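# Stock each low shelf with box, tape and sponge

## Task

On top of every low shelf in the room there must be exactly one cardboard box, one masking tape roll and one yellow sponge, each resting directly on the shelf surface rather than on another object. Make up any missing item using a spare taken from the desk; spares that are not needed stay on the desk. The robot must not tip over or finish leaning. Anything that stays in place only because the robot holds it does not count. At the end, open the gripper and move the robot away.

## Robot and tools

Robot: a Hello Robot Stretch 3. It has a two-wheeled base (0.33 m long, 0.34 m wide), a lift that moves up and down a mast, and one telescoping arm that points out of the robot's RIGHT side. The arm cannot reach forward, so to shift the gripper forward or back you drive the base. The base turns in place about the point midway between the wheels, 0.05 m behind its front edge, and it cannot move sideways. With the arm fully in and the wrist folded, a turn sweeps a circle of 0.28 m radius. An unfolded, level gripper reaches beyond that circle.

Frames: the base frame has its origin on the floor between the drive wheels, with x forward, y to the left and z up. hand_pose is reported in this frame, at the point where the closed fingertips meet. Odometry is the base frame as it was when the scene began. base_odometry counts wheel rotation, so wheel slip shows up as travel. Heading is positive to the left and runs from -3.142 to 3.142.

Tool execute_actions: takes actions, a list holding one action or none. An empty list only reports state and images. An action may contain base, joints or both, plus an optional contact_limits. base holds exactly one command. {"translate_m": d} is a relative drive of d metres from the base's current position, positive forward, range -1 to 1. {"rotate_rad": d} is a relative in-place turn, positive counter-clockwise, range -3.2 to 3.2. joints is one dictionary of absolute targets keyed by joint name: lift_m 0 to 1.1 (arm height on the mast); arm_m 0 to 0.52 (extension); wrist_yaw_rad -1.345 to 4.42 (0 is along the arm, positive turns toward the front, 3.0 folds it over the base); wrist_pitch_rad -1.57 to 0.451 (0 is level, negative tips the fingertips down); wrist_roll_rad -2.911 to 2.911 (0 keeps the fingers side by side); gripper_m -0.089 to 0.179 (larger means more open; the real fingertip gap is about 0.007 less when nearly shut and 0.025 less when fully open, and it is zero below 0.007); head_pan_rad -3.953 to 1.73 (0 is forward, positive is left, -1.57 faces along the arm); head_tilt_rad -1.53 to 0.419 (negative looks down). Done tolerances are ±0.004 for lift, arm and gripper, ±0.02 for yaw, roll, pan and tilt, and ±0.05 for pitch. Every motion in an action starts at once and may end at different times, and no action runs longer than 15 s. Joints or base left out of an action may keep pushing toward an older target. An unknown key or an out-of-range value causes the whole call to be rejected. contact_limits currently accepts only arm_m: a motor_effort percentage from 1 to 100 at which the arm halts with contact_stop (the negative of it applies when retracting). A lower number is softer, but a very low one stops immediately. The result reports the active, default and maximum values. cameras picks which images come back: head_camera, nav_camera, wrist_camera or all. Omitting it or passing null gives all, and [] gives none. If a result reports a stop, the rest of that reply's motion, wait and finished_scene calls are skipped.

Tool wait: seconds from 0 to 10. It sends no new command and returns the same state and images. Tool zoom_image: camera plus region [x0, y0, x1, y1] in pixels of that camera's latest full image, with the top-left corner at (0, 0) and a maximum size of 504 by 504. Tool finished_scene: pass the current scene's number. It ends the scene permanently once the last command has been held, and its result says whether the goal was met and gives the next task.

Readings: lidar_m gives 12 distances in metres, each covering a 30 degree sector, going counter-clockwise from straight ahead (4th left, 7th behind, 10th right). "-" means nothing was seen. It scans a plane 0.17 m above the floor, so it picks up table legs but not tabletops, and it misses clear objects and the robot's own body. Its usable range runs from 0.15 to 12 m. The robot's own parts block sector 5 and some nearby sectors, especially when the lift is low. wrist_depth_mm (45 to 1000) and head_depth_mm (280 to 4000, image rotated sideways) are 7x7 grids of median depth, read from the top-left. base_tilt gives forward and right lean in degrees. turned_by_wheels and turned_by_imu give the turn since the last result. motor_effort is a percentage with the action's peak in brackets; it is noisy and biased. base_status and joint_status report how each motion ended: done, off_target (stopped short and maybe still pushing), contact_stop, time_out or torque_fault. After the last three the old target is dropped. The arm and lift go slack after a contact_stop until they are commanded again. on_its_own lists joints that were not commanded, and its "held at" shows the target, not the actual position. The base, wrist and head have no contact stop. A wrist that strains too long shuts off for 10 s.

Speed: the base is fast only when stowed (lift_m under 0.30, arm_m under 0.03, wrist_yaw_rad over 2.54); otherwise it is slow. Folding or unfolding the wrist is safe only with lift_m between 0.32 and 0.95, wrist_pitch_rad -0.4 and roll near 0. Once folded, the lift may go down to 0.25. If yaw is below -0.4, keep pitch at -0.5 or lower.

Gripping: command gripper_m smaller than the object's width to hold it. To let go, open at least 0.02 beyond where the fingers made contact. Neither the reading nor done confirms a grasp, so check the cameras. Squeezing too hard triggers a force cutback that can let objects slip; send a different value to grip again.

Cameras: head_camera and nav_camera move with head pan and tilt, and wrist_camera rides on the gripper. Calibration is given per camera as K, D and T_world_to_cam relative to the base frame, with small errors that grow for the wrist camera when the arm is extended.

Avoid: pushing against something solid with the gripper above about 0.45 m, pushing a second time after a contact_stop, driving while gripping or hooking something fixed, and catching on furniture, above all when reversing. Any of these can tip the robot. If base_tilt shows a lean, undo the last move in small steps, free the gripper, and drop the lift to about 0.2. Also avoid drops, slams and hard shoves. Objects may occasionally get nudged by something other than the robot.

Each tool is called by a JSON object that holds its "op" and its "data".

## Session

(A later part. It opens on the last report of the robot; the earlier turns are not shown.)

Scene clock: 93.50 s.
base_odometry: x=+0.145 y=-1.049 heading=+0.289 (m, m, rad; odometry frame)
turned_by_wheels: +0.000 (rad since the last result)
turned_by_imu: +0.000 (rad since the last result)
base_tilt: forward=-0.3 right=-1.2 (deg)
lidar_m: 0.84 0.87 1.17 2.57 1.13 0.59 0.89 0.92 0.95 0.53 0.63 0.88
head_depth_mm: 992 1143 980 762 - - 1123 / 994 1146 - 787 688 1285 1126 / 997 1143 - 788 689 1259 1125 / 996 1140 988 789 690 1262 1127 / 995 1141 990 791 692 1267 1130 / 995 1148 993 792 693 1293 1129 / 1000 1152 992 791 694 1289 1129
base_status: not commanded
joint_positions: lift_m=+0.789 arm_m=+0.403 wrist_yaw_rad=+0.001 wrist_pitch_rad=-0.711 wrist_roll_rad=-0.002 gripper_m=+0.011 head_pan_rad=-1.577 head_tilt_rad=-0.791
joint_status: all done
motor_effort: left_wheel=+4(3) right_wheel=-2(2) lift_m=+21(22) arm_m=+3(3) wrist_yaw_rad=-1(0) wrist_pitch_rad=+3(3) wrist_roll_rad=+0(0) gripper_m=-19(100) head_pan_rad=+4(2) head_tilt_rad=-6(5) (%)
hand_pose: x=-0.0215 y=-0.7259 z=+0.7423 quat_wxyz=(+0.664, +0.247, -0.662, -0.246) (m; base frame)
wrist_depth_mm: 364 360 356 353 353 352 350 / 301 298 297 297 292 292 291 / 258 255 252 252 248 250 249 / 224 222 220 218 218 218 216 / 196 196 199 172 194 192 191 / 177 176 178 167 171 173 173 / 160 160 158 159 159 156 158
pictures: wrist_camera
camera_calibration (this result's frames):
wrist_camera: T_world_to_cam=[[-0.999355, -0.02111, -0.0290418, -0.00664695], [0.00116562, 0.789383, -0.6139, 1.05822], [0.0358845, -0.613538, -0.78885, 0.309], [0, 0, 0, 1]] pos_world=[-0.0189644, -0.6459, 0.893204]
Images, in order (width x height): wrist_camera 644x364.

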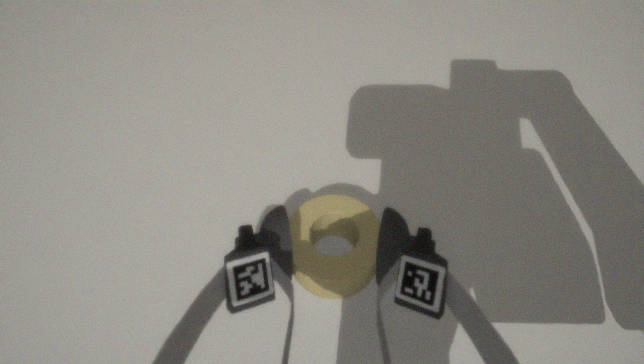

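{"op": "execute_actions", "data": {"actions": [{"joints":{"lift_m":0.82,"gripper_m":0.0}}], "cameras": ["wrist_camera"]}}

{"op": "execute_actions", "data": {"actions": [{"joints":{"arm_m":0.0,"wrist_pitch_rad":-0.4}}], "cameras": ["wrist_camera"]}}

Scene clock: 96.83 s.
base_odometry: x=+0.145 y=-1.049 heading=+0.289 (m, m, rad; odometry frame)
turned_by_wheels: +0.000 (rad since the last result)
turned_by_imu: +0.000 (rad since the last result)
base_tilt: forward=-0.3 right=-1.0 (deg)
lidar_m: 0.84 0.87 1.17 2.57 1.12 0.59 0.89 0.92 0.94 0.53 0.63 0.88
head_depth_mm: 995 1144 1016 - - 1255 1102 / 996 1119 - 775 689 1287 1128 / 995 1119 - 788 690 1258 1123 / 997 1142 990 789 690 1266 1124 / 996 1145 986 788 692 1261 1128 / 995 1147 990 792 691 1294 1130 / 997 1146 995 791 693 1292 1130
base_status: not commanded
joint_positions: lift_m=+0.820 arm_m=+0.403 wrist_yaw_rad=+0.001 wrist_pitch_rad=-0.713 wrist_roll_rad=-0.002 gripper_m=+0.004 head_pan_rad=-1.577 head_tilt_rad=-0.791
joint_status: gripper_m off_target (ended at +0.004, target +0.000); the others done
motor_effort: left_wheel=+4(4) right_wheel=-3(2) lift_m=+27(27) arm_m=+2(2) wrist_yaw_rad=+0(1) wrist_pitch_rad=+4(4) wrist_roll_rad=+0(0) gripper_m=-19(73) head_pan_rad=+5(3) head_tilt_rad=-5(5) (%)
hand_pose: x=-0.0215 y=-0.7256 z=+0.7727 quat_wxyz=(+0.663, +0.247, -0.662, -0.247) (m; base frame)
wrist_depth_mm: 429 427 424 415 411 407 408 / 360 355 350 343 342 341 341 / 301 301 297 296 294 293 291 / 261 260 262 258 258 257 255 / 232 230 235 174 229 226 226 / 208 207 208 166 201 204 203 / 188 188 187 187 186 186 184
pictures: wrist_camera
camera_calibration (this result's frames):
wrist_camera: T_world_to_cam=[[-0.999355, -0.0210651, -0.0290747, -0.00569811], [0.00116419, 0.790358, -0.612644, 1.07642], [0.0358848, -0.612282, -0.789824, 0.334869], [0, 0, 0, 1]] pos_world=[-0.0189643, -0.645847, 0.923787]
Images, in order (width x height): wrist_camera 644x364.

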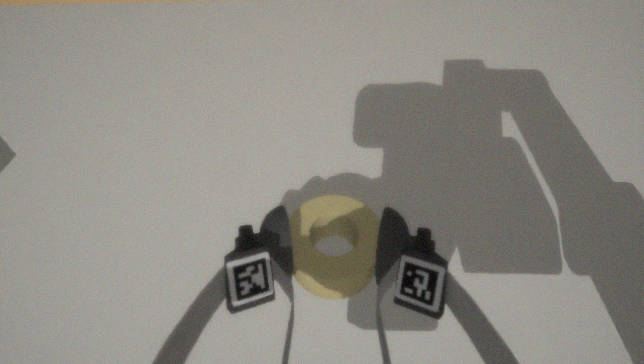

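Scene clock: 101.00 s.
base_odometry: x=+0.145 y=-1.049 heading=+0.289 (m, m, rad; odometry frame)
turned_by_wheels: +0.000 (rad since the last result)
turned_by_imu: +0.000 (rad since the last result)
base_tilt: forward=-0.2 right=-1.2 (deg)
lidar_m: 0.84 0.87 1.17 2.57 1.12 0.59 0.89 0.92 0.95 0.53 0.63 0.88
head_depth_mm: 992 1143 980 762 687 - - / 993 1143 982 786 688 - - / 995 1147 983 787 692 - - / 996 1140 987 789 692 1262 1126 / 998 1148 989 790 692 1264 1127 / 998 1144 992 793 692 1289 1132 / 995 1146 995 792 693 1297 1129
base_status: not commanded
joint_positions: lift_m=+0.820 arm_m=+0.001 wrist_yaw_rad=+0.000 wrist_pitch_rad=-0.422 wrist_roll_rad=-0.002 gripper_m=+0.004 head_pan_rad=-1.577 head_tilt_rad=-0.791
joint_status: all done
motor_effort: left_wheel=+3(4) right_wheel=-2(2) lift_m=+27(26) arm_m=-3(6) wrist_yaw_rad=-1(1) wrist_pitch_rad=+6(7) wrist_roll_rad=+0(0) gripper_m=-22(22) head_pan_rad=+3(3) head_tilt_rad=-5(6) (%)
hand_pose: x=-0.0215 y=-0.3699 z=+0.8316 quat_wxyz=(+0.692, +0.149, -0.690, -0.148) (m; base frame)
wrist_depth_mm: 853 848 863 831 855 864 830 / 777 790 775 763 757 741 762 / 546 515 538 536 528 477 530 / 409 414 409 404 409 390 407 / 336 333 350 175 330 328 324 / 283 279 287 165 271 279 279 / 250 251 249 251 250 247 247
pictures: wrist_camera
camera_calibration (this result's frames):
wrist_camera: T_world_to_cam=[[-0.999355, -0.0284556, -0.021925, -0.00517123], [0.00129847, 0.581327, -0.813669, 0.921214], [0.035899, -0.813172, -0.580915, 0.351168], [0, 0, 0, 1]] pos_world=[-0.0189706, -0.250114, 0.953449]
Images, in order (width x height): wrist_camera 644x364.

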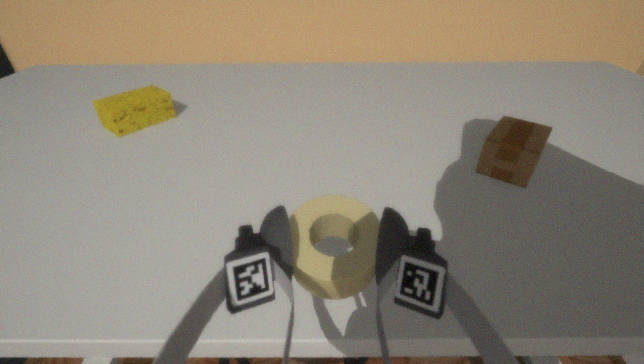

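{"op": "execute_actions", "data": {"actions": [{"base":{"rotate_rad":1.275},"joints":{"wrist_yaw_rad":2.8,"lift_m":0.56,"head_pan_rad":-0.2,"head_tilt_rad":-0.8}}], "cameras": ["wrist_camera"]}}

{"op": "execute_actions", "data": {"actions": [{"base":{"translate_m":0.22},"joints":{"lift_m":0.28}}], "cameras": ["wrist_camera","nav_camera"]}}

{"op": "execute_actions", "data": {"actions": [{"base":{"translate_m":1.0}}], "cameras": ["nav_camera"]}}

Scene clock: 113.97 s.
base_odometry: x=+0.145 y=-1.049 heading=+1.564 (m, m, rad; odometry frame)
turned_by_wheels: +1.275 (rad since the last result)
turned_by_imu: +1.284 (rad since the last result)
base_tilt: forward=-0.3 right=-1.1 (deg)
lidar_m: 1.55 1.59 0.59 0.59 0.89 0.95 0.53 0.63 0.93 0.84 0.84 0.94
head_depth_mm: 978 1067 1182 1312 1433 1282 1121 / 1115 1231 1383 1571 1507 1287 1122 / 1291 1458 1665 1740 1501 1284 1125 / 1574 1820 2062 1812 1503 1290 1127 / 2440 2721 2274 1815 1508 1295 1125 / 2323 2634 2268 1826 1510 1291 1128 / 2210 2484 2253 1817 1507 1292 1130
base_status: done
joint_positions: lift_m=+0.560 arm_m=+0.001 wrist_yaw_rad=+2.798 wrist_pitch_rad=-0.421 wrist_roll_rad=-0.002 gripper_m=+0.004 head_pan_rad=-0.207 head_tilt_rad=-0.791
joint_status: all done
motor_effort: left_wheel=-3(7) right_wheel=+2(5) lift_m=+21(24) arm_m=-4(4) wrist_yaw_rad=+1(4) wrist_pitch_rad=+6(7) wrist_roll_rad=+0(0) gripper_m=-22(22) head_pan_rad=+3(34) head_tilt_rad=-5(4) (%)
hand_pose: x=+0.0541 y=+0.0649 z=+0.5721 quat_wxyz=(+0.264, +0.706, +0.028, +0.657) (m; base frame)
wrist_depth_mm: - 771 756 - - - - / - 841 866 - - - - / - 900 979 789 - - - / - 980 - - - - - / 870 - - 174 - 972 956 / 852 - 867 166 814 850 839 / 732 704 735 745 721 722 725
pictures: wrist_camera
camera_calibration (this result's frames):
wrist_camera: T_world_to_cam=[[0.950617, -0.309594, -0.0218952, -0.0102201], [-0.196708, -0.546422, -0.814082, 0.541299], [0.240071, 0.778186, -0.580338, 0.436537], [0, 0, 0, 1]] pos_world=[0.0113932, -0.0470937, 0.693776]
Images, in order (width x height): wrist_camera 644x364.

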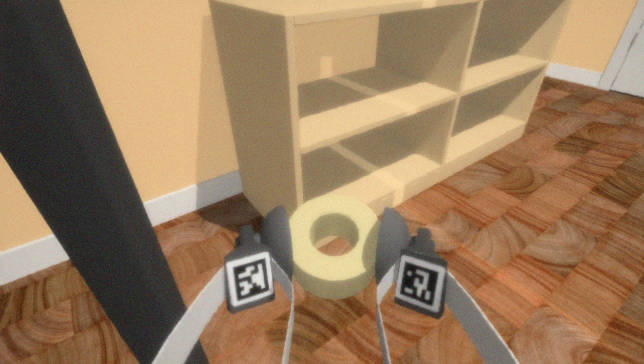

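Scene clock: 117.77 s.
base_odometry: x=+0.147 y=-0.829 heading=+1.564 (m, m, rad; odometry frame)
turned_by_wheels: +0.000 (rad since the last result)
turned_by_imu: +0.000 (rad since the last result)
base_tilt: forward=-0.2 right=-1.2 (deg)
lidar_m: 1.42 1.42 0.90 0.57 0.96 1.08 0.75 0.82 0.93 0.78 0.77 0.87
head_depth_mm: 895 981 1080 1207 1360 1282 1121 / 1024 1131 1263 1437 1497 1288 1124 / 1188 1333 1525 1719 1505 1287 1123 / 2234 2563 2112 1802 1496 1289 1124 / 2231 2551 2263 1816 1509 1291 1126 / 2126 2407 2270 1818 1507 1292 1128 / 2033 2287 2264 1817 1510 1292 1127
base_status: done
joint_positions: lift_m=+0.280 arm_m=+0.001 wrist_yaw_rad=+2.799 wrist_pitch_rad=-0.421 wrist_roll_rad=-0.002 gripper_m=+0.004 head_pan_rad=-0.207 head_tilt_rad=-0.791
joint_status: all done
motor_effort: left_wheel=-3(9) right_wheel=+2(5) lift_m=+22(22) arm_m=-3(4) wrist_yaw_rad=+1(1) wrist_pitch_rad=+6(6) wrist_roll_rad=+0(0) gripper_m=-22(22) head_pan_rad=+3(3) head_tilt_rad=-5(5) (%)
hand_pose: x=+0.0541 y=+0.0650 z=+0.2921 quat_wxyz=(+0.264, +0.706, +0.028, +0.657) (m; base frame)
wrist_depth_mm: - 688 947 - - - - / - 819 994 - - - - / - 863 783 893 937 975 942 / - 736 693 735 717 731 712 / 603 598 631 173 589 593 585 / 504 - - 162 476 498 503 / 443 - - 427 433 435 433
pictures: nav_camera (sideways: a quarter turn counterclockwise sets it upright), wrist_camera
camera_calibration (this result's frames):
nav_camera: T_world_to_cam=[[0.734681, -0.122435, 0.667273, -0.836216], [-0.167428, -0.985878, 0.00344745, 0.0452348], [0.657428, -0.114253, -0.744805, 0.922234], [0, 0, 0, 1]] pos_world=[0.0156224, 0.0475822, 1.24471]
wrist_camera: T_world_to_cam=[[0.950695, -0.309353, -0.021891, -0.0163159], [-0.196532, -0.546363, -0.814164, 0.313395], [0.239904, 0.778324, -0.580222, 0.274005], [0, 0, 0, 1]] pos_world=[0.0113687, -0.0470848, 0.413781]
Images, in order (width x height): nav_camera 672x504, wrist_camera 644x364.

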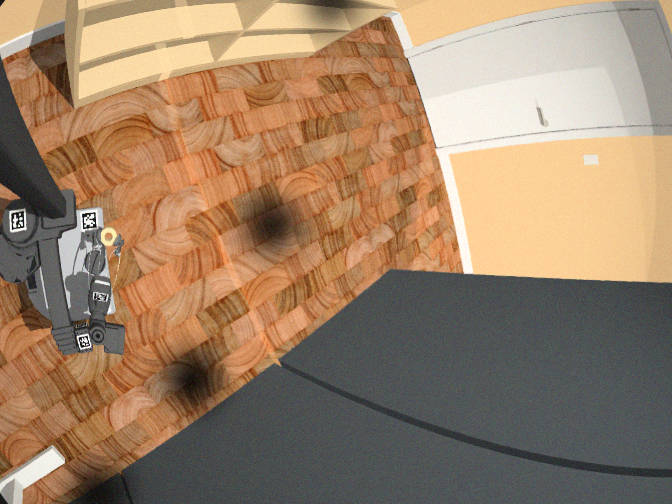

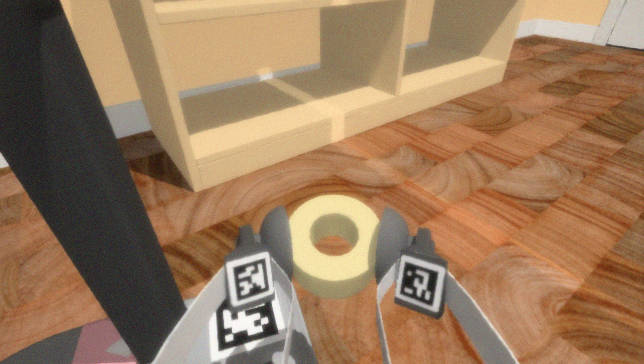

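Scene clock: 122.77 s.
base_odometry: x=+0.154 y=+0.171 heading=+1.564 (m, m, rad; odometry frame)
turned_by_wheels: +0.000 (rad since the last result)
turned_by_imu: +0.000 (rad since the last result)
base_tilt: forward=-0.2 right=-1.1 (deg)
lidar_m: 1.44 1.40 1.52 0.95 1.27 1.21 1.75 1.03 0.56 0.46 0.46 0.52
head_depth_mm: 1572 580 632 705 793 908 1065 / 1561 1829 2100 892 972 1151 1125 / 1480 1711 2034 1800 1501 1289 1124 / 1390 1610 1881 1801 1507 1285 1125 / 1320 1513 1748 1821 1507 1287 1127 / 1261 1428 1643 1792 1514 1289 1126 / 1197 1347 1540 1714 1518 1294 1128
base_status: done
joint_positions: lift_m=+0.280 arm_m=+0.001 wrist_yaw_rad=+2.799 wrist_pitch_rad=-0.421 wrist_roll_rad=-0.002 gripper_m=+0.004 head_pan_rad=-0.207 head_tilt_rad=-0.791
joint_status: not commanded
motor_effort: left_wheel=-3(8) right_wheel=+2(6) lift_m=+22(22) arm_m=-3(4) wrist_yaw_rad=+1(2) wrist_pitch_rad=+6(6) wrist_roll_rad=+0(0) gripper_m=-22(22) head_pan_rad=+4(2) head_tilt_rad=-5(5) (%)
hand_pose: x=+0.0540 y=+0.0650 z=+0.2921 quat_wxyz=(+0.264, +0.706, +0.028, +0.657) (m; base frame)
wrist_depth_mm: - - - - - - - / - - - - - - - / - 901 972 955 935 967 944 / - 708 734 722 739 747 709 / 586 613 618 174 600 590 586 / 503 - - 160 490 494 497 / 442 - - 438 422 428 423
pictures: nav_camera (sideways: a quarter turn counterclockwise sets it upright)
camera_calibration (this result's frames):
nav_camera: T_world_to_cam=[[0.734888, -0.122434, 0.667045, -0.83592], [-0.167369, -0.985888, 0.0034356, 0.0452499], [0.657212, -0.114168, -0.745009, 0.922501], [0, 0, 0, 1]] pos_world=[0.0156025, 0.0475864, 1.24471]
Images, in order (width x height): nav_camera 672x504.

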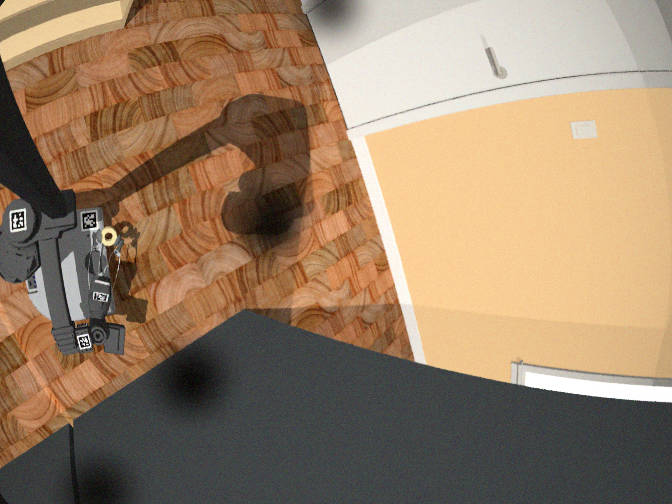

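{"op": "execute_actions", "data": {"actions": [{"base":{"translate_m":0.97}}], "cameras": []}}

{"op": "execute_actions", "data": {"actions": [{"base":{"rotate_rad":-1.36}}], "cameras": ["nav_camera"]}}

{"op": "execute_actions", "data": {"actions": [{"base":{"translate_m":1.0},"joints":{"head_pan_rad":-0.9,"head_tilt_rad":-0.5}}], "cameras": ["nav_camera","head_camera"]}}

Scene clock: 132.90 s.
base_odometry: x=+0.161 y=+1.141 heading=+1.564 (m, m, rad; odometry frame)
turned_by_wheels: +0.000 (rad since the last result)
turned_by_imu: +0.001 (rad since the last result)
base_tilt: forward=-0.2 right=-1.1 (deg)
lidar_m: 0.52 0.51 0.58 0.91 1.30 1.64 2.71 0.48 0.50 2.83 1.14 0.61
head_depth_mm: 560 663 809 1040 1403 1283 1125 / 526 614 740 930 1250 1287 1125 / 495 575 681 841 1089 1274 1124 / 469 539 632 764 967 1229 1122 / 445 507 590 702 870 1145 1129 / 423 478 552 650 792 1009 1130 / 404 454 518 606 724 906 1091
base_status: done
joint_positions: lift_m=+0.280 arm_m=+0.001 wrist_yaw_rad=+2.799 wrist_pitch_rad=-0.421 wrist_roll_rad=-0.002 gripper_m=+0.004 head_pan_rad=-0.207 head_tilt_rad=-0.791
joint_status: not commanded
motor_effort: left_wheel=-3(7) right_wheel=+2(7) lift_m=+23(22) arm_m=-3(4) wrist_yaw_rad=+1(1) wrist_pitch_rad=+6(6) wrist_roll_rad=+0(0) gripper_m=-22(22) head_pan_rad=+4(3) head_tilt_rad=-5(5) (%)
hand_pose: x=+0.0540 y=+0.0650 z=+0.2921 quat_wxyz=(+0.264, +0.706, +0.028, +0.657) (m; base frame)
wrist_depth_mm: - - - 773 570 481 392 / - - - 867 603 499 408 / - 942 944 870 666 525 422 / - 729 713 723 691 549 444 / 594 592 630 173 602 551 463 / 513 - - 161 487 494 459 / 440 - - 426 427 418 426
pictures: none
No camera images: the call's "cameras" was empty. Leave "cameras" out to get every camera's image.

Scene clock: 135.03 s.
base_odometry: x=+0.161 y=+1.141 heading=+0.204 (m, m, rad; odometry frame)
turned_by_wheels: -1.360 (rad since the last result)
turned_by_imu: -1.367 (rad since the last result)
base_tilt: forward=-0.2 right=-1.1 (deg)
lidar_m: 2.48 0.82 0.55 0.51 0.52 0.63 1.46 1.30 1.65 1.03 0.48 0.58
head_depth_mm: 3054 2983 798 844 918 1009 1085 / 3035 3014 2240 1796 1263 1249 1126 / 2830 2942 2261 1796 1510 1281 1125 / 2773 2884 2284 1804 1509 1288 1126 / 2759 2887 2279 1804 1514 1293 1127 / 2764 2970 2272 1811 1510 1293 1130 / 2656 2437 2276 1822 1509 1290 1131
base_status: done
joint_positions: lift_m=+0.280 arm_m=+0.001 wrist_yaw_rad=+2.799 wrist_pitch_rad=-0.421 wrist_roll_rad=-0.002 gripper_m=+0.004 head_pan_rad=-0.207 head_tilt_rad=-0.791
joint_status: not commanded
motor_effort: left_wheel=+4(12) right_wheel=-3(5) lift_m=+21(22) arm_m=-3(3) wrist_yaw_rad=+1(1) wrist_pitch_rad=+6(6) wrist_roll_rad=+0(0) gripper_m=-22(22) head_pan_rad=+3(4) head_tilt_rad=-5(5) (%)
hand_pose: x=+0.0540 y=+0.0650 z=+0.2921 quat_wxyz=(+0.264, +0.706, +0.028, +0.657) (m; base frame)
wrist_depth_mm: - 457 512 566 631 735 871 / - 491 540 626 698 816 990 / - 539 600 681 769 885 907 / - 582 627 696 738 722 724 / 526 603 615 175 580 603 586 / 498 - - 161 485 493 493 / 446 - - 429 431 423 424
pictures: nav_camera (sideways: a quarter turn counterclockwise sets it upright)
camera_calibration (this result's frames):
nav_camera: T_world_to_cam=[[0.734956, -0.122413, 0.666974, -0.835828], [-0.167324, -0.985896, 0.00343191, 0.0452544], [0.657147, -0.114123, -0.745073, 0.922584], [0, 0, 0, 1]] pos_world=[0.015595, 0.0475879, 1.24471]
Images, in order (width x height): nav_camera 672x504.

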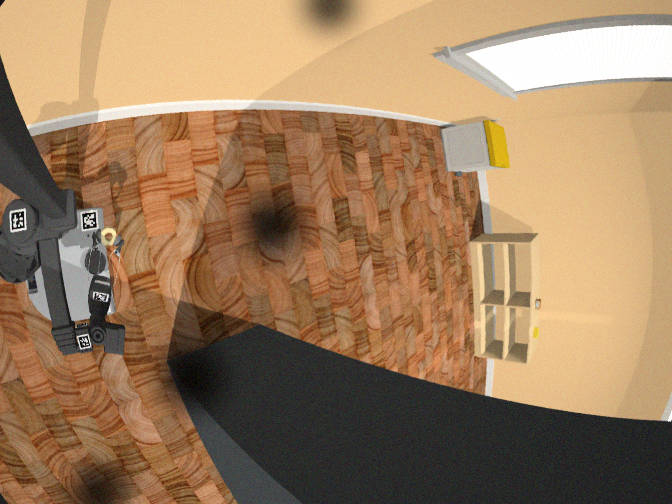

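Scene clock: 140.03 s.
base_odometry: x=+1.140 y=+1.344 heading=+0.204 (m, m, rad; odometry frame)
turned_by_wheels: +0.000 (rad since the last result)
turned_by_imu: +0.001 (rad since the last result)
base_tilt: forward=-0.3 right=-1.1 (deg)
lidar_m: 1.50 0.98 0.66 0.61 0.62 0.80 1.70 0.55 0.51 1.28 2.84 2.08
head_depth_mm: 2720 2936 3062 2667 1944 1538 1267 / 2877 3138 3237 2671 1951 1540 1268 / 3063 3365 3603 2688 1961 1538 1271 / 3239 3520 3737 2665 1947 1536 1269 / 2874 3118 3398 2679 1957 1540 1271 / 2556 2746 2769 2598 1974 1539 1273 / 2305 2442 2485 2410 1958 1540 1269
base_status: done
joint_positions: lift_m=+0.280 arm_m=+0.001 wrist_yaw_rad=+2.799 wrist_pitch_rad=-0.421 wrist_roll_rad=-0.002 gripper_m=+0.004 head_pan_rad=-0.893 head_tilt_rad=-0.507
joint_status: all done
motor_effort: left_wheel=+3(12) right_wheel=-2(5) lift_m=+21(22) arm_m=-4(4) wrist_yaw_rad=+1(1) wrist_pitch_rad=+6(6) wrist_roll_rad=+0(0) gripper_m=-22(22) head_pan_rad=-3(32) head_tilt_rad=+3(29) (%)
hand_pose: x=+0.0539 y=+0.0650 z=+0.2921 quat_wxyz=(+0.264, +0.706, +0.028, +0.657) (m; base frame)
wrist_depth_mm: - 541 594 676 755 851 - / - 582 655 723 840 941 - / - 634 708 776 913 962 952 / - 670 712 721 724 715 712 / 580 620 612 174 595 585 590 / 509 - - 161 487 503 486 / 446 - - 432 427 432 432
pictures: head_camera (sideways: a quarter turn clockwise sets it upright), nav_camera (sideways: a quarter turn counterclockwise sets it upright)
camera_calibration (this result's frames):
head_camera: T_world_to_cam=[[-0.309456, 0.397955, -0.863637, 1.14526], [0.767191, 0.641091, 0.0205109, -0.0230346], [0.561832, -0.656227, -0.503697, 0.608266], [0, 0, 0, 1]] pos_world=[0.0303362, -0.0418349, 1.29594]
nav_camera: T_world_to_cam=[[0.355035, -0.391315, 0.849013, -1.07079], [-0.755619, -0.654858, 0.0141521, 0.0348832], [0.550445, -0.646555, -0.528183, 0.641105], [0, 0, 0, 1]] pos_world=[0.0536317, 0.0183386, 1.24724]
Images, in order (width x height): head_camera 896x504, nav_camera 672x504.

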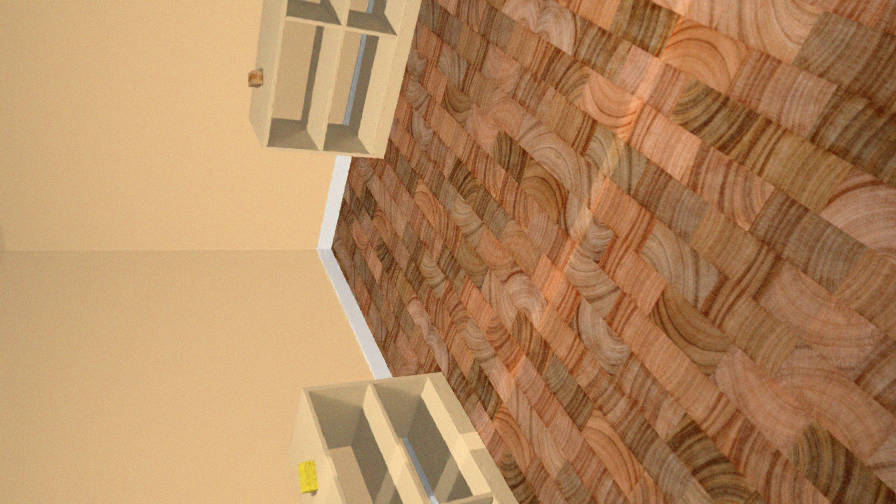

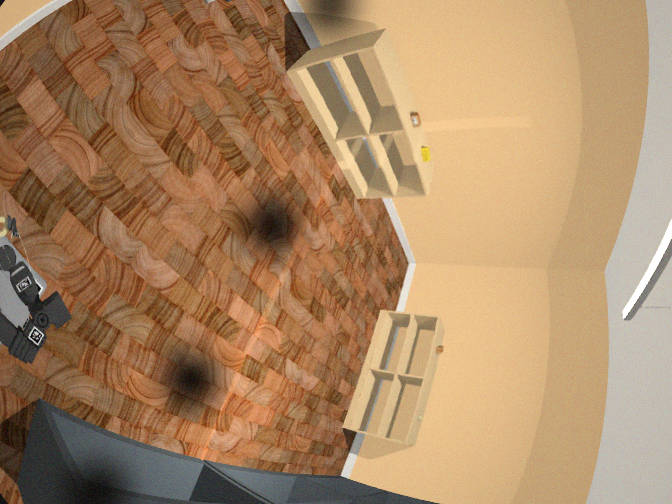

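{"op": "execute_actions", "data": {"actions": [{"base":{"rotate_rad":-0.41},"joints":{"head_pan_rad":-1.0,"head_tilt_rad":-0.35}}], "cameras": ["head_camera"]}}

{"op": "execute_actions", "data": {"actions": [{"base":{"translate_m":1.0},"joints":{"head_pan_rad":-1.3}}], "cameras": ["head_camera"]}}

{"op": "execute_actions", "data": {"actions": [{"base":{"translate_m":0.53},"joints":{"head_pan_rad":0.4,"head_tilt_rad":-0.9}}], "cameras": ["head_camera"]}}

Scene clock: 151.10 s.
base_odometry: x=+1.140 y=+1.344 heading=-0.206 (m, m, rad; odometry frame)
turned_by_wheels: -0.410 (rad since the last result)
turned_by_imu: -0.412 (rad since the last result)
base_tilt: forward=-0.2 right=-1.1 (deg)
lidar_m: 1.84 1.49 0.86 0.64 0.62 0.64 0.88 2.22 0.51 1.19 2.19 3.02
head_depth_mm: 1829 1945 2015 2166 1701 1488 1368 / 2693 2840 3064 3194 2373 1784 1414 / 2706 2915 3144 3264 2413 1780 1404 / 2735 2955 3118 3228 2409 1772 1405 / 2759 2971 3163 3104 2406 1770 1408 / 2829 2988 3186 3217 2408 1777 1408 / 2833 3053 3225 3233 2417 1783 1403
base_status: done
joint_positions: lift_m=+0.280 arm_m=+0.001 wrist_yaw_rad=+2.799 wrist_pitch_rad=-0.421 wrist_roll_rad=-0.002 gripper_m=+0.004 head_pan_rad=-0.993 head_tilt_rad=-0.359
joint_status: all done
motor_effort: left_wheel=+4(10) right_wheel=-3(5) lift_m=+21(23) arm_m=-3(4) wrist_yaw_rad=+1(1) wrist_pitch_rad=+6(6) wrist_roll_rad=+0(0) gripper_m=-22(22) head_pan_rad=-2(10) head_tilt_rad=+4(22) (%)
hand_pose: x=+0.0539 y=+0.0650 z=+0.2921 quat_wxyz=(+0.264, +0.706, +0.028, +0.657) (m; base frame)
wrist_depth_mm: - 570 692 912 - - - / - 613 768 987 - - - / - 658 780 941 956 969 942 / - 689 741 734 729 719 736 / 546 605 610 174 595 591 587 / 497 - - 161 482 500 497 / 449 - - 432 431 427 426
pictures: head_camera (sideways: a quarter turn clockwise sets it upright)
camera_calibration (this result's frames):
head_camera: T_world_to_cam=[[-0.195515, 0.315622, -0.928524, 1.22921], [0.825973, 0.563435, 0.017601, -0.0196085], [0.528718, -0.763494, -0.370855, 0.435608], [0, 0, 0, 1]] pos_world=[0.0262121, -0.0443359, 1.30325]
Images, in order (width x height): head_camera 896x504.

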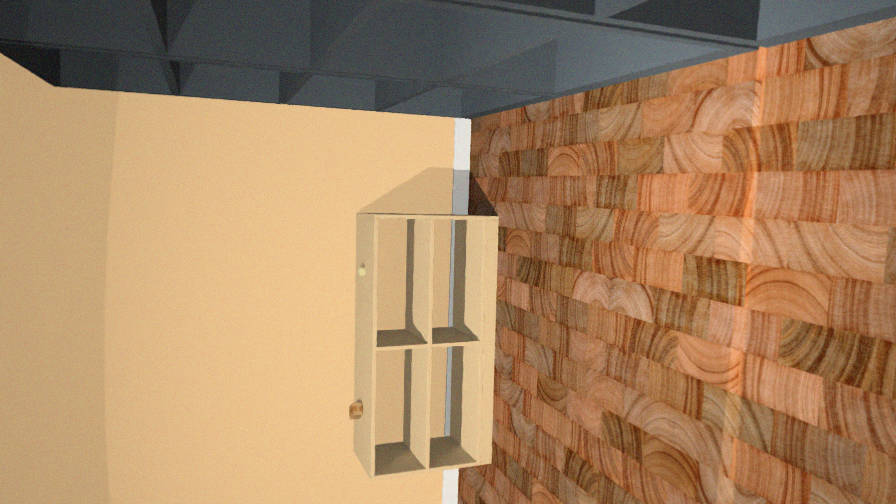

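Scene clock: 156.20 s.
base_odometry: x=+2.119 y=+1.139 heading=-0.206 (m, m, rad; odometry frame)
turned_by_wheels: +0.000 (rad since the last result)
turned_by_imu: +0.001 (rad since the last result)
base_tilt: forward=-0.2 right=-1.0 (deg)
lidar_m: 1.07 0.91 0.97 0.92 1.11 1.15 1.59 1.25 1.45 2.08 2.26 1.49
head_depth_mm: 2436 2627 2833 2799 2381 1772 1407 / 2441 2609 2804 2990 2405 1767 1406 / 2378 2574 2757 2897 2389 1768 1400 / 2345 2495 2690 2825 2403 1773 1403 / 2305 2452 2630 2699 2389 1769 1407 / 2264 2400 2574 2520 2415 1778 1406 / 2213 2362 2501 2515 2401 1782 1405
base_status: done
joint_positions: lift_m=+0.280 arm_m=+0.001 wrist_yaw_rad=+2.799 wrist_pitch_rad=-0.421 wrist_roll_rad=-0.002 gripper_m=+0.004 head_pan_rad=-1.293 head_tilt_rad=-0.359
joint_status: all done
motor_effort: left_wheel=+3(12) right_wheel=-2(5) lift_m=+22(22) arm_m=-4(4) wrist_yaw_rad=+1(1) wrist_pitch_rad=+6(6) wrist_roll_rad=+0(0) gripper_m=-22(22) head_pan_rad=-3(21) head_tilt_rad=+5(5) (%)
hand_pose: x=+0.0539 y=+0.0650 z=+0.2921 quat_wxyz=(+0.264, +0.706, +0.028, +0.657) (m; base frame)
wrist_depth_mm: - 988 - 982 - - 950 / - - - - - - - / - 947 951 948 949 935 792 / - 738 740 746 704 717 716 / 593 613 620 174 581 596 580 / 504 - - 161 475 503 490 / 436 - - 430 426 427 425
pictures: head_camera (sideways: a quarter turn clockwise sets it upright)
camera_calibration (this result's frames):
head_camera: T_world_to_cam=[[-0.0936181, 0.359276, -0.928524, 1.22859], [0.955499, 0.294467, 0.017601, -0.0203986], [0.279743, -0.885556, -0.370855, 0.437126], [0, 0, 0, 1]] pos_world=[0.0122262, -0.0482973, 1.30325]
Images, in order (width x height): head_camera 896x504.

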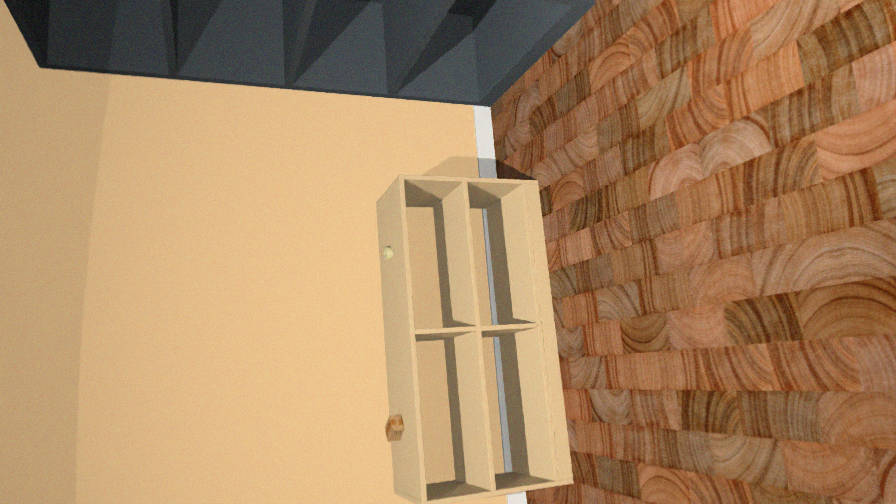

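Scene clock: 159.70 s.
base_odometry: x=+2.638 y=+1.031 heading=-0.206 (m, m, rad; odometry frame)
turned_by_wheels: +0.000 (rad since the last result)
turned_by_imu: +0.001 (rad since the last result)
base_tilt: forward=-0.3 right=-1.1 (deg)
lidar_m: 0.54 0.86 0.52 0.98 0.97 1.41 1.96 1.75 1.78 2.09 1.97 1.02
head_depth_mm: 767 900 1005 848 1048 1222 1099 / 760 892 992 857 1028 1226 1104 / 751 885 996 859 1036 1217 1105 / 746 873 997 858 1032 1219 1107 / 740 863 982 858 1014 1207 1104 / 733 855 975 860 991 1207 1109 / 726 847 979 862 889 1224 1109
base_status: done
joint_positions: lift_m=+0.280 arm_m=+0.001 wrist_yaw_rad=+2.799 wrist_pitch_rad=-0.421 wrist_roll_rad=-0.002 gripper_m=+0.004 head_pan_rad=+0.393 head_tilt_rad=-0.890
joint_status: all done
motor_effort: left_wheel=+3(12) right_wheel=-2(4) lift_m=+22(21) arm_m=-4(3) wrist_yaw_rad=+1(0) wrist_pitch_rad=+6(6) wrist_roll_rad=+0(0) gripper_m=-22(22) head_pan_rad=+2(34) head_tilt_rad=-6(40) (%)
hand_pose: x=+0.0539 y=+0.0650 z=+0.2921 quat_wxyz=(+0.264, +0.706, +0.028, +0.657) (m; base frame)
wrist_depth_mm: - 843 - - 539 445 379 / - 927 - - 689 783 668 / - 922 975 949 719 762 691 / - 731 726 739 621 578 585 / 584 610 618 175 571 518 476 / 500 - - 160 475 496 450 / 443 - - 430 426 429 423
pictures: head_camera (sideways: a quarter turn clockwise sets it upright)
camera_calibration (this result's frames):
head_camera: T_world_to_cam=[[-0.73317, -0.294598, -0.612922, 0.821071], [-0.391233, 0.919929, 0.0258282, -0.0228791], [0.556236, 0.258732, -0.789722, 0.980347], [0, 0, 0, 1]] pos_world=[0.0477301, 0.00928668, 1.27804]
Images, in order (width x height): head_camera 896x504.

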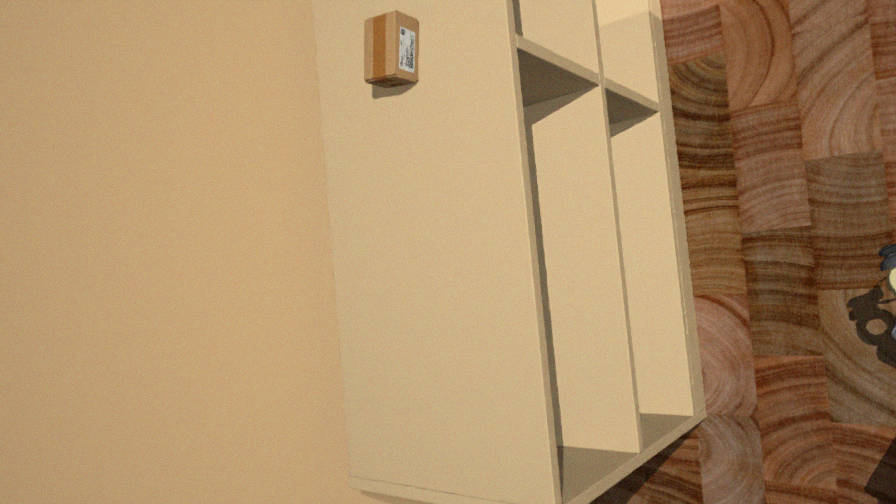

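{"op": "execute_actions", "data": {"actions": [{"base":{"rotate_rad":2.06},"joints":{"lift_m":0.74,"wrist_yaw_rad":0.9,"head_pan_rad":-1.57,"head_tilt_rad":-0.9}}], "cameras": ["head_camera"]}}

{"op": "execute_actions", "data": {"actions": [{"joints":{"wrist_yaw_rad":0.0,"wrist_pitch_rad":-0.7,"arm_m":0.28}}], "cameras": ["head_camera","wrist_camera"]}}

Scene clock: 171.70 s.
base_odometry: x=+2.638 y=+1.031 heading=+1.854 (m, m, rad; odometry frame)
turned_by_wheels: +2.060 (rad since the last result)
turned_by_imu: +2.074 (rad since the last result)
base_tilt: forward=-0.2 right=-1.1 (deg)
lidar_m: 0.97 1.40 1.89 1.74 1.78 2.09 2.16 1.02 0.54 0.86 0.53 0.99
head_depth_mm: 744 872 993 850 989 - - / 745 876 997 857 1030 - 1117 / 749 877 998 858 1032 - 1116 / 749 877 1001 860 1032 - 1123 / 752 880 1001 859 1045 1200 1106 / 750 881 1002 863 944 1224 1108 / 753 882 1065 1249 1366 1247 1110
base_status: done
joint_positions: lift_m=+0.740 arm_m=+0.001 wrist_yaw_rad=+0.901 wrist_pitch_rad=-0.421 wrist_roll_rad=-0.002 gripper_m=+0.004 head_pan_rad=-1.563 head_tilt_rad=-0.890
joint_status: all done
motor_effort: left_wheel=-3(9) right_wheel=+2(6) lift_m=+27(28) arm_m=-4(4) wrist_yaw_rad=-1(3) wrist_pitch_rad=+6(6) wrist_roll_rad=+0(0) gripper_m=-22(22) head_pan_rad=-3(32) head_tilt_rad=-5(5) (%)
hand_pose: x=+0.1542 y=-0.2852 z=+0.7519 quat_wxyz=(+0.688, +0.434, -0.557, +0.168) (m; base frame)
wrist_depth_mm: 981 - - 991 734 602 493 / 989 - - - 800 623 508 / - 961 - - 841 591 528 / - 906 - - 459 464 454 / - - - 174 373 373 372 / - - - 166 573 312 313 / 908 953 902 892 548 518 274
pictures: head_camera (sideways: a quarter turn clockwise sets it upright)
camera_calibration (this result's frames):
head_camera: T_world_to_cam=[[0.00236203, 0.790148, -0.612912, 0.816572], [0.999521, 0.0170469, 0.0258283, -0.0313629], [0.0308565, -0.612679, -0.789729, 0.983561], [0, 0, 0, 1]] pos_world=[-0.000930137, -0.0420697, 1.27804]
Images, in order (width x height): head_camera 896x504.

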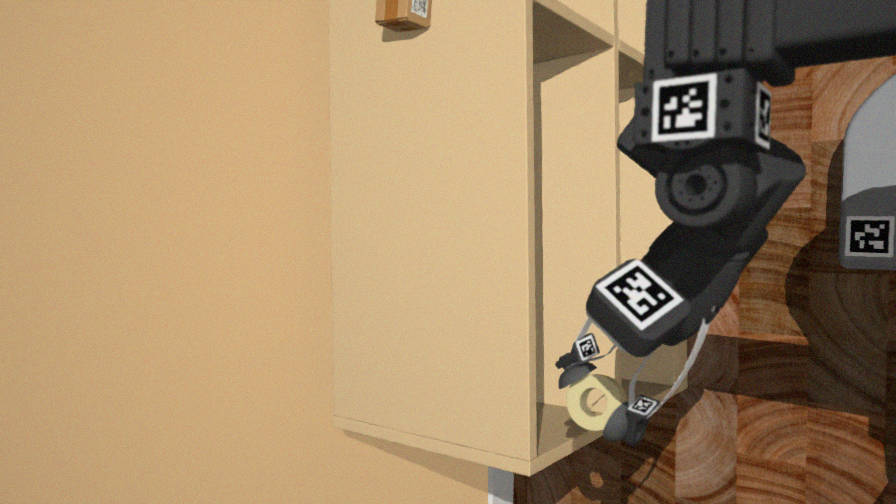

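Scene clock: 174.97 s.
base_odometry: x=+2.638 y=+1.031 heading=+1.854 (m, m, rad; odometry frame)
turned_by_wheels: +0.000 (rad since the last result)
turned_by_imu: +0.000 (rad since the last result)
base_tilt: forward=-0.2 right=-1.1 (deg)
lidar_m: 0.97 1.40 1.89 1.74 1.78 2.09 2.16 1.01 0.54 0.87 0.53 0.99
head_depth_mm: 745 873 995 854 - - - / 744 877 994 819 1032 1216 1120 / 748 873 994 820 1036 1221 1129 / 748 876 999 851 1034 1221 1119 / 750 878 1003 861 1035 1220 1103 / 750 879 1005 863 1017 1224 1107 / 752 880 1068 1252 1369 1242 1108
base_status: not commanded
joint_positions: lift_m=+0.740 arm_m=+0.280 wrist_yaw_rad=+0.000 wrist_pitch_rad=-0.713 wrist_roll_rad=-0.002 gripper_m=+0.004 head_pan_rad=-1.563 head_tilt_rad=-0.890
joint_status: all done
motor_effort: left_wheel=-3(3) right_wheel=+2(2) lift_m=+26(26) arm_m=+2(1) wrist_yaw_rad=+0(2) wrist_pitch_rad=+4(6) wrist_roll_rad=+0(1) gripper_m=-22(22) head_pan_rad=-2(3) head_tilt_rad=-6(6) (%)
hand_pose: x=-0.0215 y=-0.6026 z=+0.6927 quat_wxyz=(+0.663, +0.247, -0.662, -0.247) (m; base frame)
wrist_depth_mm: 344 343 343 341 343 343 345 / 403 397 391 399 394 396 392 / 347 347 345 342 338 336 335 / 299 301 300 297 297 297 294 / 268 266 273 172 261 262 262 / 240 239 240 166 232 236 234 / 219 216 214 216 216 216 212
pictures: head_camera (sideways: a quarter turn clockwise sets it upright), wrist_camera
camera_calibration (this result's frames):
head_camera: T_world_to_cam=[[0.00248919, 0.790147, -0.612912, 0.816571], [0.999524, 0.0168861, 0.0258283, -0.0313629], [0.0307579, -0.612684, -0.789729, 0.983562], [0, 0, 0, 1]] pos_world=[-0.000936907, -0.0420685, 1.27804]
wrist_camera: T_world_to_cam=[[-0.999363, -0.0206822, -0.0290711, -0.00527363], [0.00146731, 0.790314, -0.6127, 0.930241], [0.0356473, -0.612352, -0.789781, 0.346926], [0, 0, 0, 1]] pos_world=[-0.0190022, -0.522851, 0.8438]
Images, in order (width x height): head_camera 896x504, wrist_camera 644x364.

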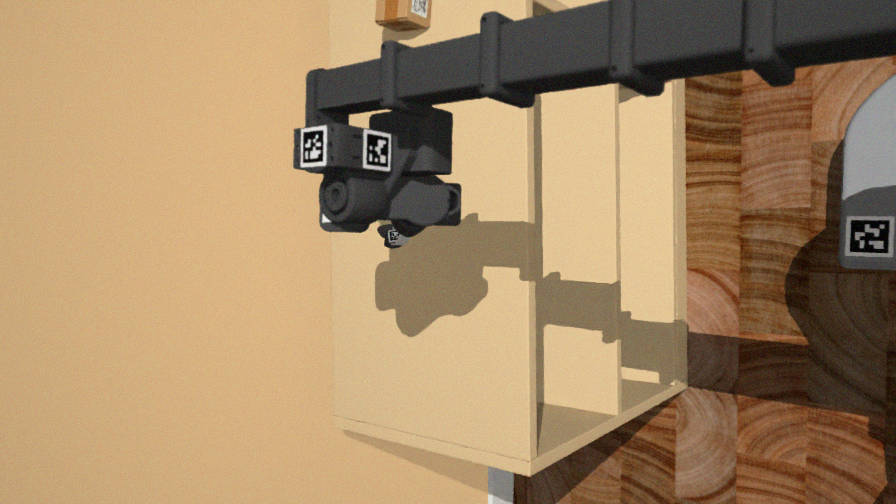

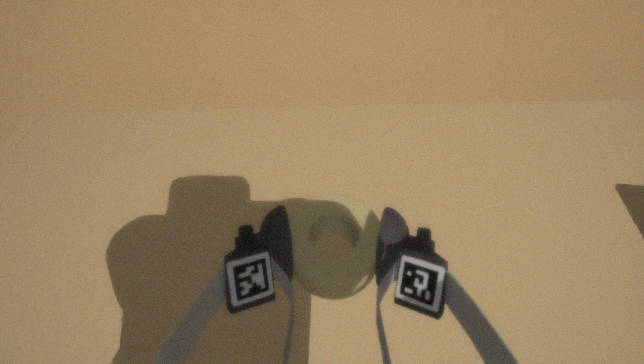

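{"op": "execute_actions", "data": {"actions": [{"joints":{"lift_m":0.681}}], "cameras": []}}

{"op": "execute_actions", "data": {"actions": [{"joints":{"gripper_m":0.1}}], "cameras": ["wrist_camera"]}}

Scene clock: 179.97 s.
base_odometry: x=+2.638 y=+1.031 heading=+1.854 (m, m, rad; odometry frame)
turned_by_wheels: +0.000 (rad since the last result)
turned_by_imu: +0.000 (rad since the last result)
base_tilt: forward=-0.3 right=-1.1 (deg)
lidar_m: 0.97 1.40 1.89 1.75 1.78 2.08 2.16 1.02 0.55 0.86 0.53 0.99
head_depth_mm: 746 871 990 850 933 - - / 746 875 995 - 1031 1217 1118 / 748 874 998 - 1030 1217 1131 / 748 878 997 857 1033 1221 1123 / 749 879 1000 861 1036 1219 1103 / 752 881 1001 862 1018 1225 1108 / 753 882 1067 1256 1365 1244 1105
base_status: not commanded
joint_positions: lift_m=+0.681 arm_m=+0.280 wrist_yaw_rad=+0.000 wrist_pitch_rad=-0.714 wrist_roll_rad=-0.002 gripper_m=+0.004 head_pan_rad=-1.563 head_tilt_rad=-0.890
joint_status: all done
motor_effort: left_wheel=-3(3) right_wheel=+3(2) lift_m=+22(22) arm_m=+1(2) wrist_yaw_rad=+0(0) wrist_pitch_rad=+4(4) wrist_roll_rad=+0(0) gripper_m=-22(22) head_pan_rad=-2(3) head_tilt_rad=-6(6) (%)
hand_pose: x=-0.0215 y=-0.6025 z=+0.6339 quat_wxyz=(+0.663, +0.247, -0.662, -0.247) (m; base frame)
wrist_depth_mm: 345 342 344 341 345 345 345 / 302 301 300 297 296 294 289 / 259 257 255 254 253 249 248 / 224 225 223 222 222 220 218 / 201 200 201 174 197 195 194 / 179 178 180 166 173 175 175 / 162 161 161 160 160 159 158
pictures: none
No camera images: the call's "cameras" was empty. Leave "cameras" out to get every camera's image.

Scene clock: 181.43 s.
base_odometry: x=+2.638 y=+1.031 heading=+1.854 (m, m, rad; odometry frame)
turned_by_wheels: +0.000 (rad since the last result)
turned_by_imu: +0.000 (rad since the last result)
base_tilt: forward=-0.2 right=-1.1 (deg)
lidar_m: 0.97 1.40 1.88 1.74 1.77 2.09 2.15 1.02 0.55 0.86 0.53 0.99
head_depth_mm: 745 868 992 854 933 - - / 746 874 997 - 1030 1216 1120 / 748 875 997 - 1028 1218 1130 / 748 876 996 848 1030 1220 1124 / 750 878 1000 862 1033 1224 1105 / 751 881 1003 864 1015 1221 1108 / 750 883 1066 1255 1368 1241 1110
base_status: not commanded
joint_positions: lift_m=+0.681 arm_m=+0.280 wrist_yaw_rad=+0.000 wrist_pitch_rad=-0.714 wrist_roll_rad=-0.002 gripper_m=+0.100 head_pan_rad=-1.563 head_tilt_rad=-0.890
joint_status: all done
motor_effort: left_wheel=-2(3) right_wheel=+2(2) lift_m=+22(22) arm_m=+2(2) wrist_yaw_rad=-1(0) wrist_pitch_rad=+4(4) wrist_roll_rad=+0(0) gripper_m=+0(92) head_pan_rad=-2(3) head_tilt_rad=-6(6) (%)
hand_pose: x=-0.0215 y=-0.6025 z=+0.6339 quat_wxyz=(+0.663, +0.247, -0.662, -0.247) (m; base frame)
wrist_depth_mm: 346 346 346 346 347 344 345 / 303 304 300 298 294 294 293 / 259 256 255 252 251 250 248 / 224 225 222 222 222 219 219 / 199 197 202 176 195 196 194 / 179 179 176 166 171 179 175 / 162 161 162 161 159 158 158
pictures: wrist_camera
camera_calibration (this result's frames):
wrist_camera: T_world_to_cam=[[-0.999363, -0.0206645, -0.0290822, -0.00696513], [0.00146858, 0.790651, -0.612265, 0.894028], [0.035646, -0.611918, -0.790117, 0.300979], [0, 0, 0, 1]] pos_world=[-0.0190024, -0.522833, 0.784989]
Images, in order (width x height): wrist_camera 644x364.

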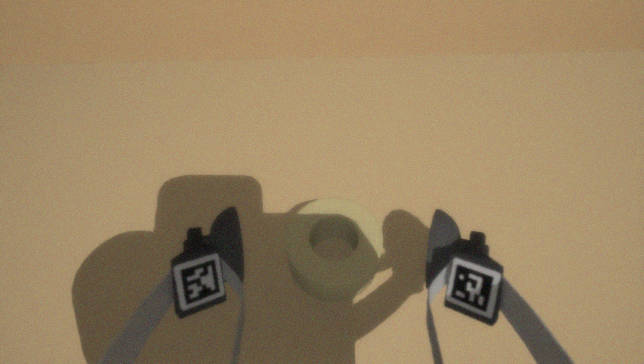

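{"op": "execute_actions", "data": {"actions": [{"joints":{"arm_m":0.0,"wrist_pitch_rad":-0.4}}], "cameras": ["wrist_camera"]}}

{"op": "execute_actions", "data": {"actions": [{"base":{"rotate_rad":1.165},"joints":{"wrist_yaw_rad":2.8,"lift_m":0.4,"gripper_m":0.04,"head_pan_rad":0.2,"head_tilt_rad":-0.7}}], "cameras": []}}

{"op": "execute_actions", "data": {"actions": [{"joints":{"lift_m":0.285}}], "cameras": []}}

{"op": "execute_actions", "data": {"actions": [{"base":{"translate_m":1.0}}], "cameras": ["head_camera"]}}

Scene clock: 194.33 s.
base_odometry: x=+2.638 y=+1.031 heading=+1.854 (m, m, rad; odometry frame)
turned_by_wheels: +0.000 (rad since the last result)
turned_by_imu: +0.000 (rad since the last result)
base_tilt: forward=-0.3 right=-1.2 (deg)
lidar_m: 0.97 1.40 1.89 1.75 1.78 2.09 2.16 1.02 0.55 0.87 0.53 0.99
head_depth_mm: 744 874 993 848 988 1218 - / 745 873 995 857 1027 1205 - / 748 874 998 857 1032 - - / 750 877 997 859 1033 1220 1123 / 750 880 1000 861 1033 1217 1103 / 751 881 1006 863 1016 1224 1110 / 753 883 1064 1255 1372 1242 1109
base_status: not commanded
joint_positions: lift_m=+0.681 arm_m=+0.001 wrist_yaw_rad=+0.000 wrist_pitch_rad=-0.419 wrist_roll_rad=-0.002 gripper_m=+0.100 head_pan_rad=-1.563 head_tilt_rad=-0.890
joint_status: all done
motor_effort: left_wheel=-3(3) right_wheel=+3(2) lift_m=+21(22) arm_m=-4(4) wrist_yaw_rad=+0(1) wrist_pitch_rad=+6(6) wrist_roll_rad=+0(0) gripper_m=+0(0) head_pan_rad=-3(2) head_tilt_rad=-6(6) (%)
hand_pose: x=-0.0215 y=-0.3702 z=+0.6935 quat_wxyz=(+0.692, +0.148, -0.691, -0.147) (m; base frame)
wrist_depth_mm: 566 573 567 579 575 561 559 / 615 622 615 597 600 608 599 / 675 470 474 471 472 444 397 / 374 362 364 358 361 359 355 / 296 294 307 296 290 294 294 / 369 503 559 567 583 435 361 / 387 469 491 488 484 482 474
pictures: wrist_camera
camera_calibration (this result's frames):
wrist_camera: T_world_to_cam=[[-0.999357, -0.0284459, -0.021849, -0.00827402], [0.00133514, 0.579218, -0.815171, 0.809238], [0.0358436, -0.814676, -0.578808, 0.268621], [0, 0, 0, 1]] pos_world=[-0.0189775, -0.250122, 0.814967]
Images, in order (width x height): wrist_camera 644x364.

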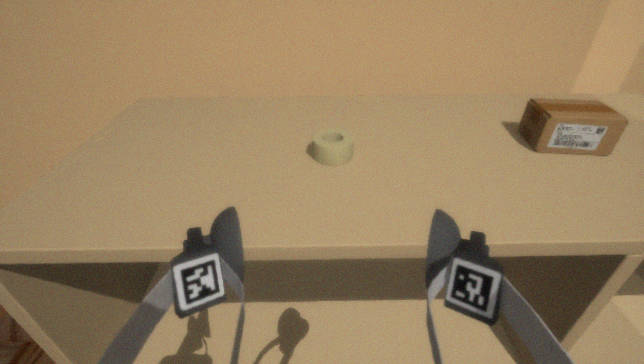

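Scene clock: 197.73 s.
base_odometry: x=+2.638 y=+1.031 heading=+3.019 (m, m, rad; odometry frame)
turned_by_wheels: +1.165 (rad since the last result)
turned_by_imu: +1.173 (rad since the last result)
base_tilt: forward=-0.2 right=-1.1 (deg)
lidar_m: 1.75 1.77 2.23 2.08 2.42 1.01 0.54 0.83 0.52 0.97 0.97 1.45
head_depth_mm: 2390 2538 2499 1980 1601 1338 1154 / 2927 3130 2614 1976 1603 1346 1154 / 3549 3742 2582 1981 1599 1344 1161 / 1582 1856 2170 1979 1608 1345 1156 / 1779 2007 2302 1991 1603 1344 1159 / 1748 1968 2261 1993 1600 1347 1159 / 1697 1957 2241 2009 1611 1347 1160
base_status: done
joint_positions: lift_m=+0.400 arm_m=+0.001 wrist_yaw_rad=+2.799 wrist_pitch_rad=-0.419 wrist_roll_rad=-0.002 gripper_m=+0.040 head_pan_rad=+0.193 head_tilt_rad=-0.705
joint_status: all done
motor_effort: left_wheel=-3(7) right_wheel=+3(5) lift_m=+20(22) arm_m=-4(4) wrist_yaw_rad=+2(3) wrist_pitch_rad=+5(6) wrist_roll_rad=+0(0) gripper_m=+0(93) head_pan_rad=+4(34) head_tilt_rad=+3(21) (%)
hand_pose: x=+0.0542 y=+0.0652 z=+0.4126 quat_wxyz=(+0.263, +0.706, +0.027, +0.657) (m; base frame)
wrist_depth_mm: - - - - - - - / - - - - - - - / - - - - - - - / - 966 952 915 955 901 967 / 778 805 766 758 789 764 760 / 649 - 651 646 - 638 640 / 562 555 563 564 551 547 553
pictures: none
No camera images: the call's "cameras" was empty. Leave "cameras" out to get every camera's image.

Scene clock: 199.60 s.
base_odometry: x=+2.638 y=+1.031 heading=+3.019 (m, m, rad; odometry frame)
turned_by_wheels: +0.000 (rad since the last result)
turned_by_imu: +0.000 (rad since the last result)
base_tilt: forward=-0.3 right=-1.2 (deg)
lidar_m: 1.75 1.78 2.23 2.09 2.42 1.02 0.55 0.83 0.53 0.97 0.97 1.46
head_depth_mm: 2380 2515 2481 1990 1596 1341 1151 / 2944 3153 2576 1982 1599 1344 1151 / 3523 3746 2587 1971 1607 1348 1155 / 1580 1846 2162 1999 1601 1341 1154 / 1780 2007 2303 1995 1610 1349 1156 / 1750 1987 2285 2009 1612 1346 1155 / 1689 1958 2233 2005 1604 1352 1161
base_status: not commanded
joint_positions: lift_m=+0.285 arm_m=+0.001 wrist_yaw_rad=+2.799 wrist_pitch_rad=-0.419 wrist_roll_rad=-0.002 gripper_m=+0.040 head_pan_rad=+0.193 head_tilt_rad=-0.705
joint_status: all done
motor_effort: left_wheel=-3(3) right_wheel=+3(3) lift_m=+21(22) arm_m=-3(4) wrist_yaw_rad=+2(1) wrist_pitch_rad=+5(5) wrist_roll_rad=+0(0) gripper_m=-1(1) head_pan_rad=+2(3) head_tilt_rad=+2(3) (%)
hand_pose: x=+0.0542 y=+0.0653 z=+0.2977 quat_wxyz=(+0.263, +0.706, +0.027, +0.657) (m; base frame)
wrist_depth_mm: - - - - - - - / - - - - - - - / - 995 949 975 989 930 952 / - 754 724 738 734 729 728 / 600 617 627 604 631 606 592 / 515 - 519 501 - 498 498 / 449 - - 434 433 439 436
pictures: none
No camera images: the call's "cameras" was empty. Leave "cameras" out to get every camera's image.

Scene clock: 204.70 s.
base_odometry: x=+1.645 y=+1.153 heading=+3.019 (m, m, rad; odometry frame)
turned_by_wheels: +0.000 (rad since the last result)
turned_by_imu: +0.000 (rad since the last result)
base_tilt: forward=-0.2 right=-1.0 (deg)
lidar_m: 1.49 0.80 1.20 1.26 2.44 1.91 1.54 1.36 1.19 0.96 0.94 1.01
head_depth_mm: 1615 1726 1841 1854 1599 1342 1153 / 2012 2139 2287 1986 1598 1342 1156 / 2606 2909 2585 1985 1610 1343 1154 / 2629 2971 2614 1979 1601 1344 1157 / 2593 2919 2634 2004 1561 1343 1156 / 2492 2710 1001 1087 1464 1337 1161 / 657 822 1287 1167 1474 1331 1157
base_status: done
joint_positions: lift_m=+0.285 arm_m=+0.001 wrist_yaw_rad=+2.799 wrist_pitch_rad=-0.418 wrist_roll_rad=-0.002 gripper_m=+0.040 head_pan_rad=+0.193 head_tilt_rad=-0.704
joint_status: not commanded
motor_effort: left_wheel=-3(7) right_wheel=+2(7) lift_m=+22(22) arm_m=-4(4) wrist_yaw_rad=+2(1) wrist_pitch_rad=+5(5) wrist_roll_rad=+0(1) gripper_m=+0(0) head_pan_rad=+2(3) head_tilt_rad=+2(3) (%)
hand_pose: x=+0.0541 y=+0.0653 z=+0.2977 quat_wxyz=(+0.263, +0.706, +0.027, +0.657) (m; base frame)
wrist_depth_mm: - - - - - - 937 / - - - - - - 958 / - 969 969 968 887 848 826 / - 751 767 727 735 741 732 / 604 609 612 596 624 594 610 / 504 - 531 507 - 499 498 / 449 - - 433 440 442 429
pictures: head_camera (sideways: a quarter turn clockwise sets it upright)
camera_calibration (this result's frames):
head_camera: T_world_to_cam=[[-0.652624, -0.118845, -0.748303, 0.996996], [-0.205321, 0.978408, 0.0236783, -0.0212202], [0.729332, 0.169096, -0.662934, 0.814404], [0, 0, 0, 1]] pos_world=[0.0523361, 0.00153809, 1.28645]
Images, in order (width x height): head_camera 896x504.

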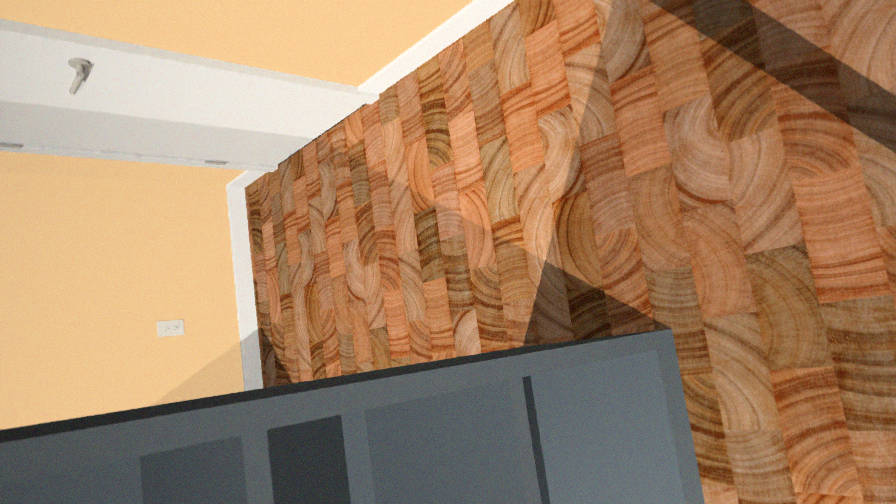

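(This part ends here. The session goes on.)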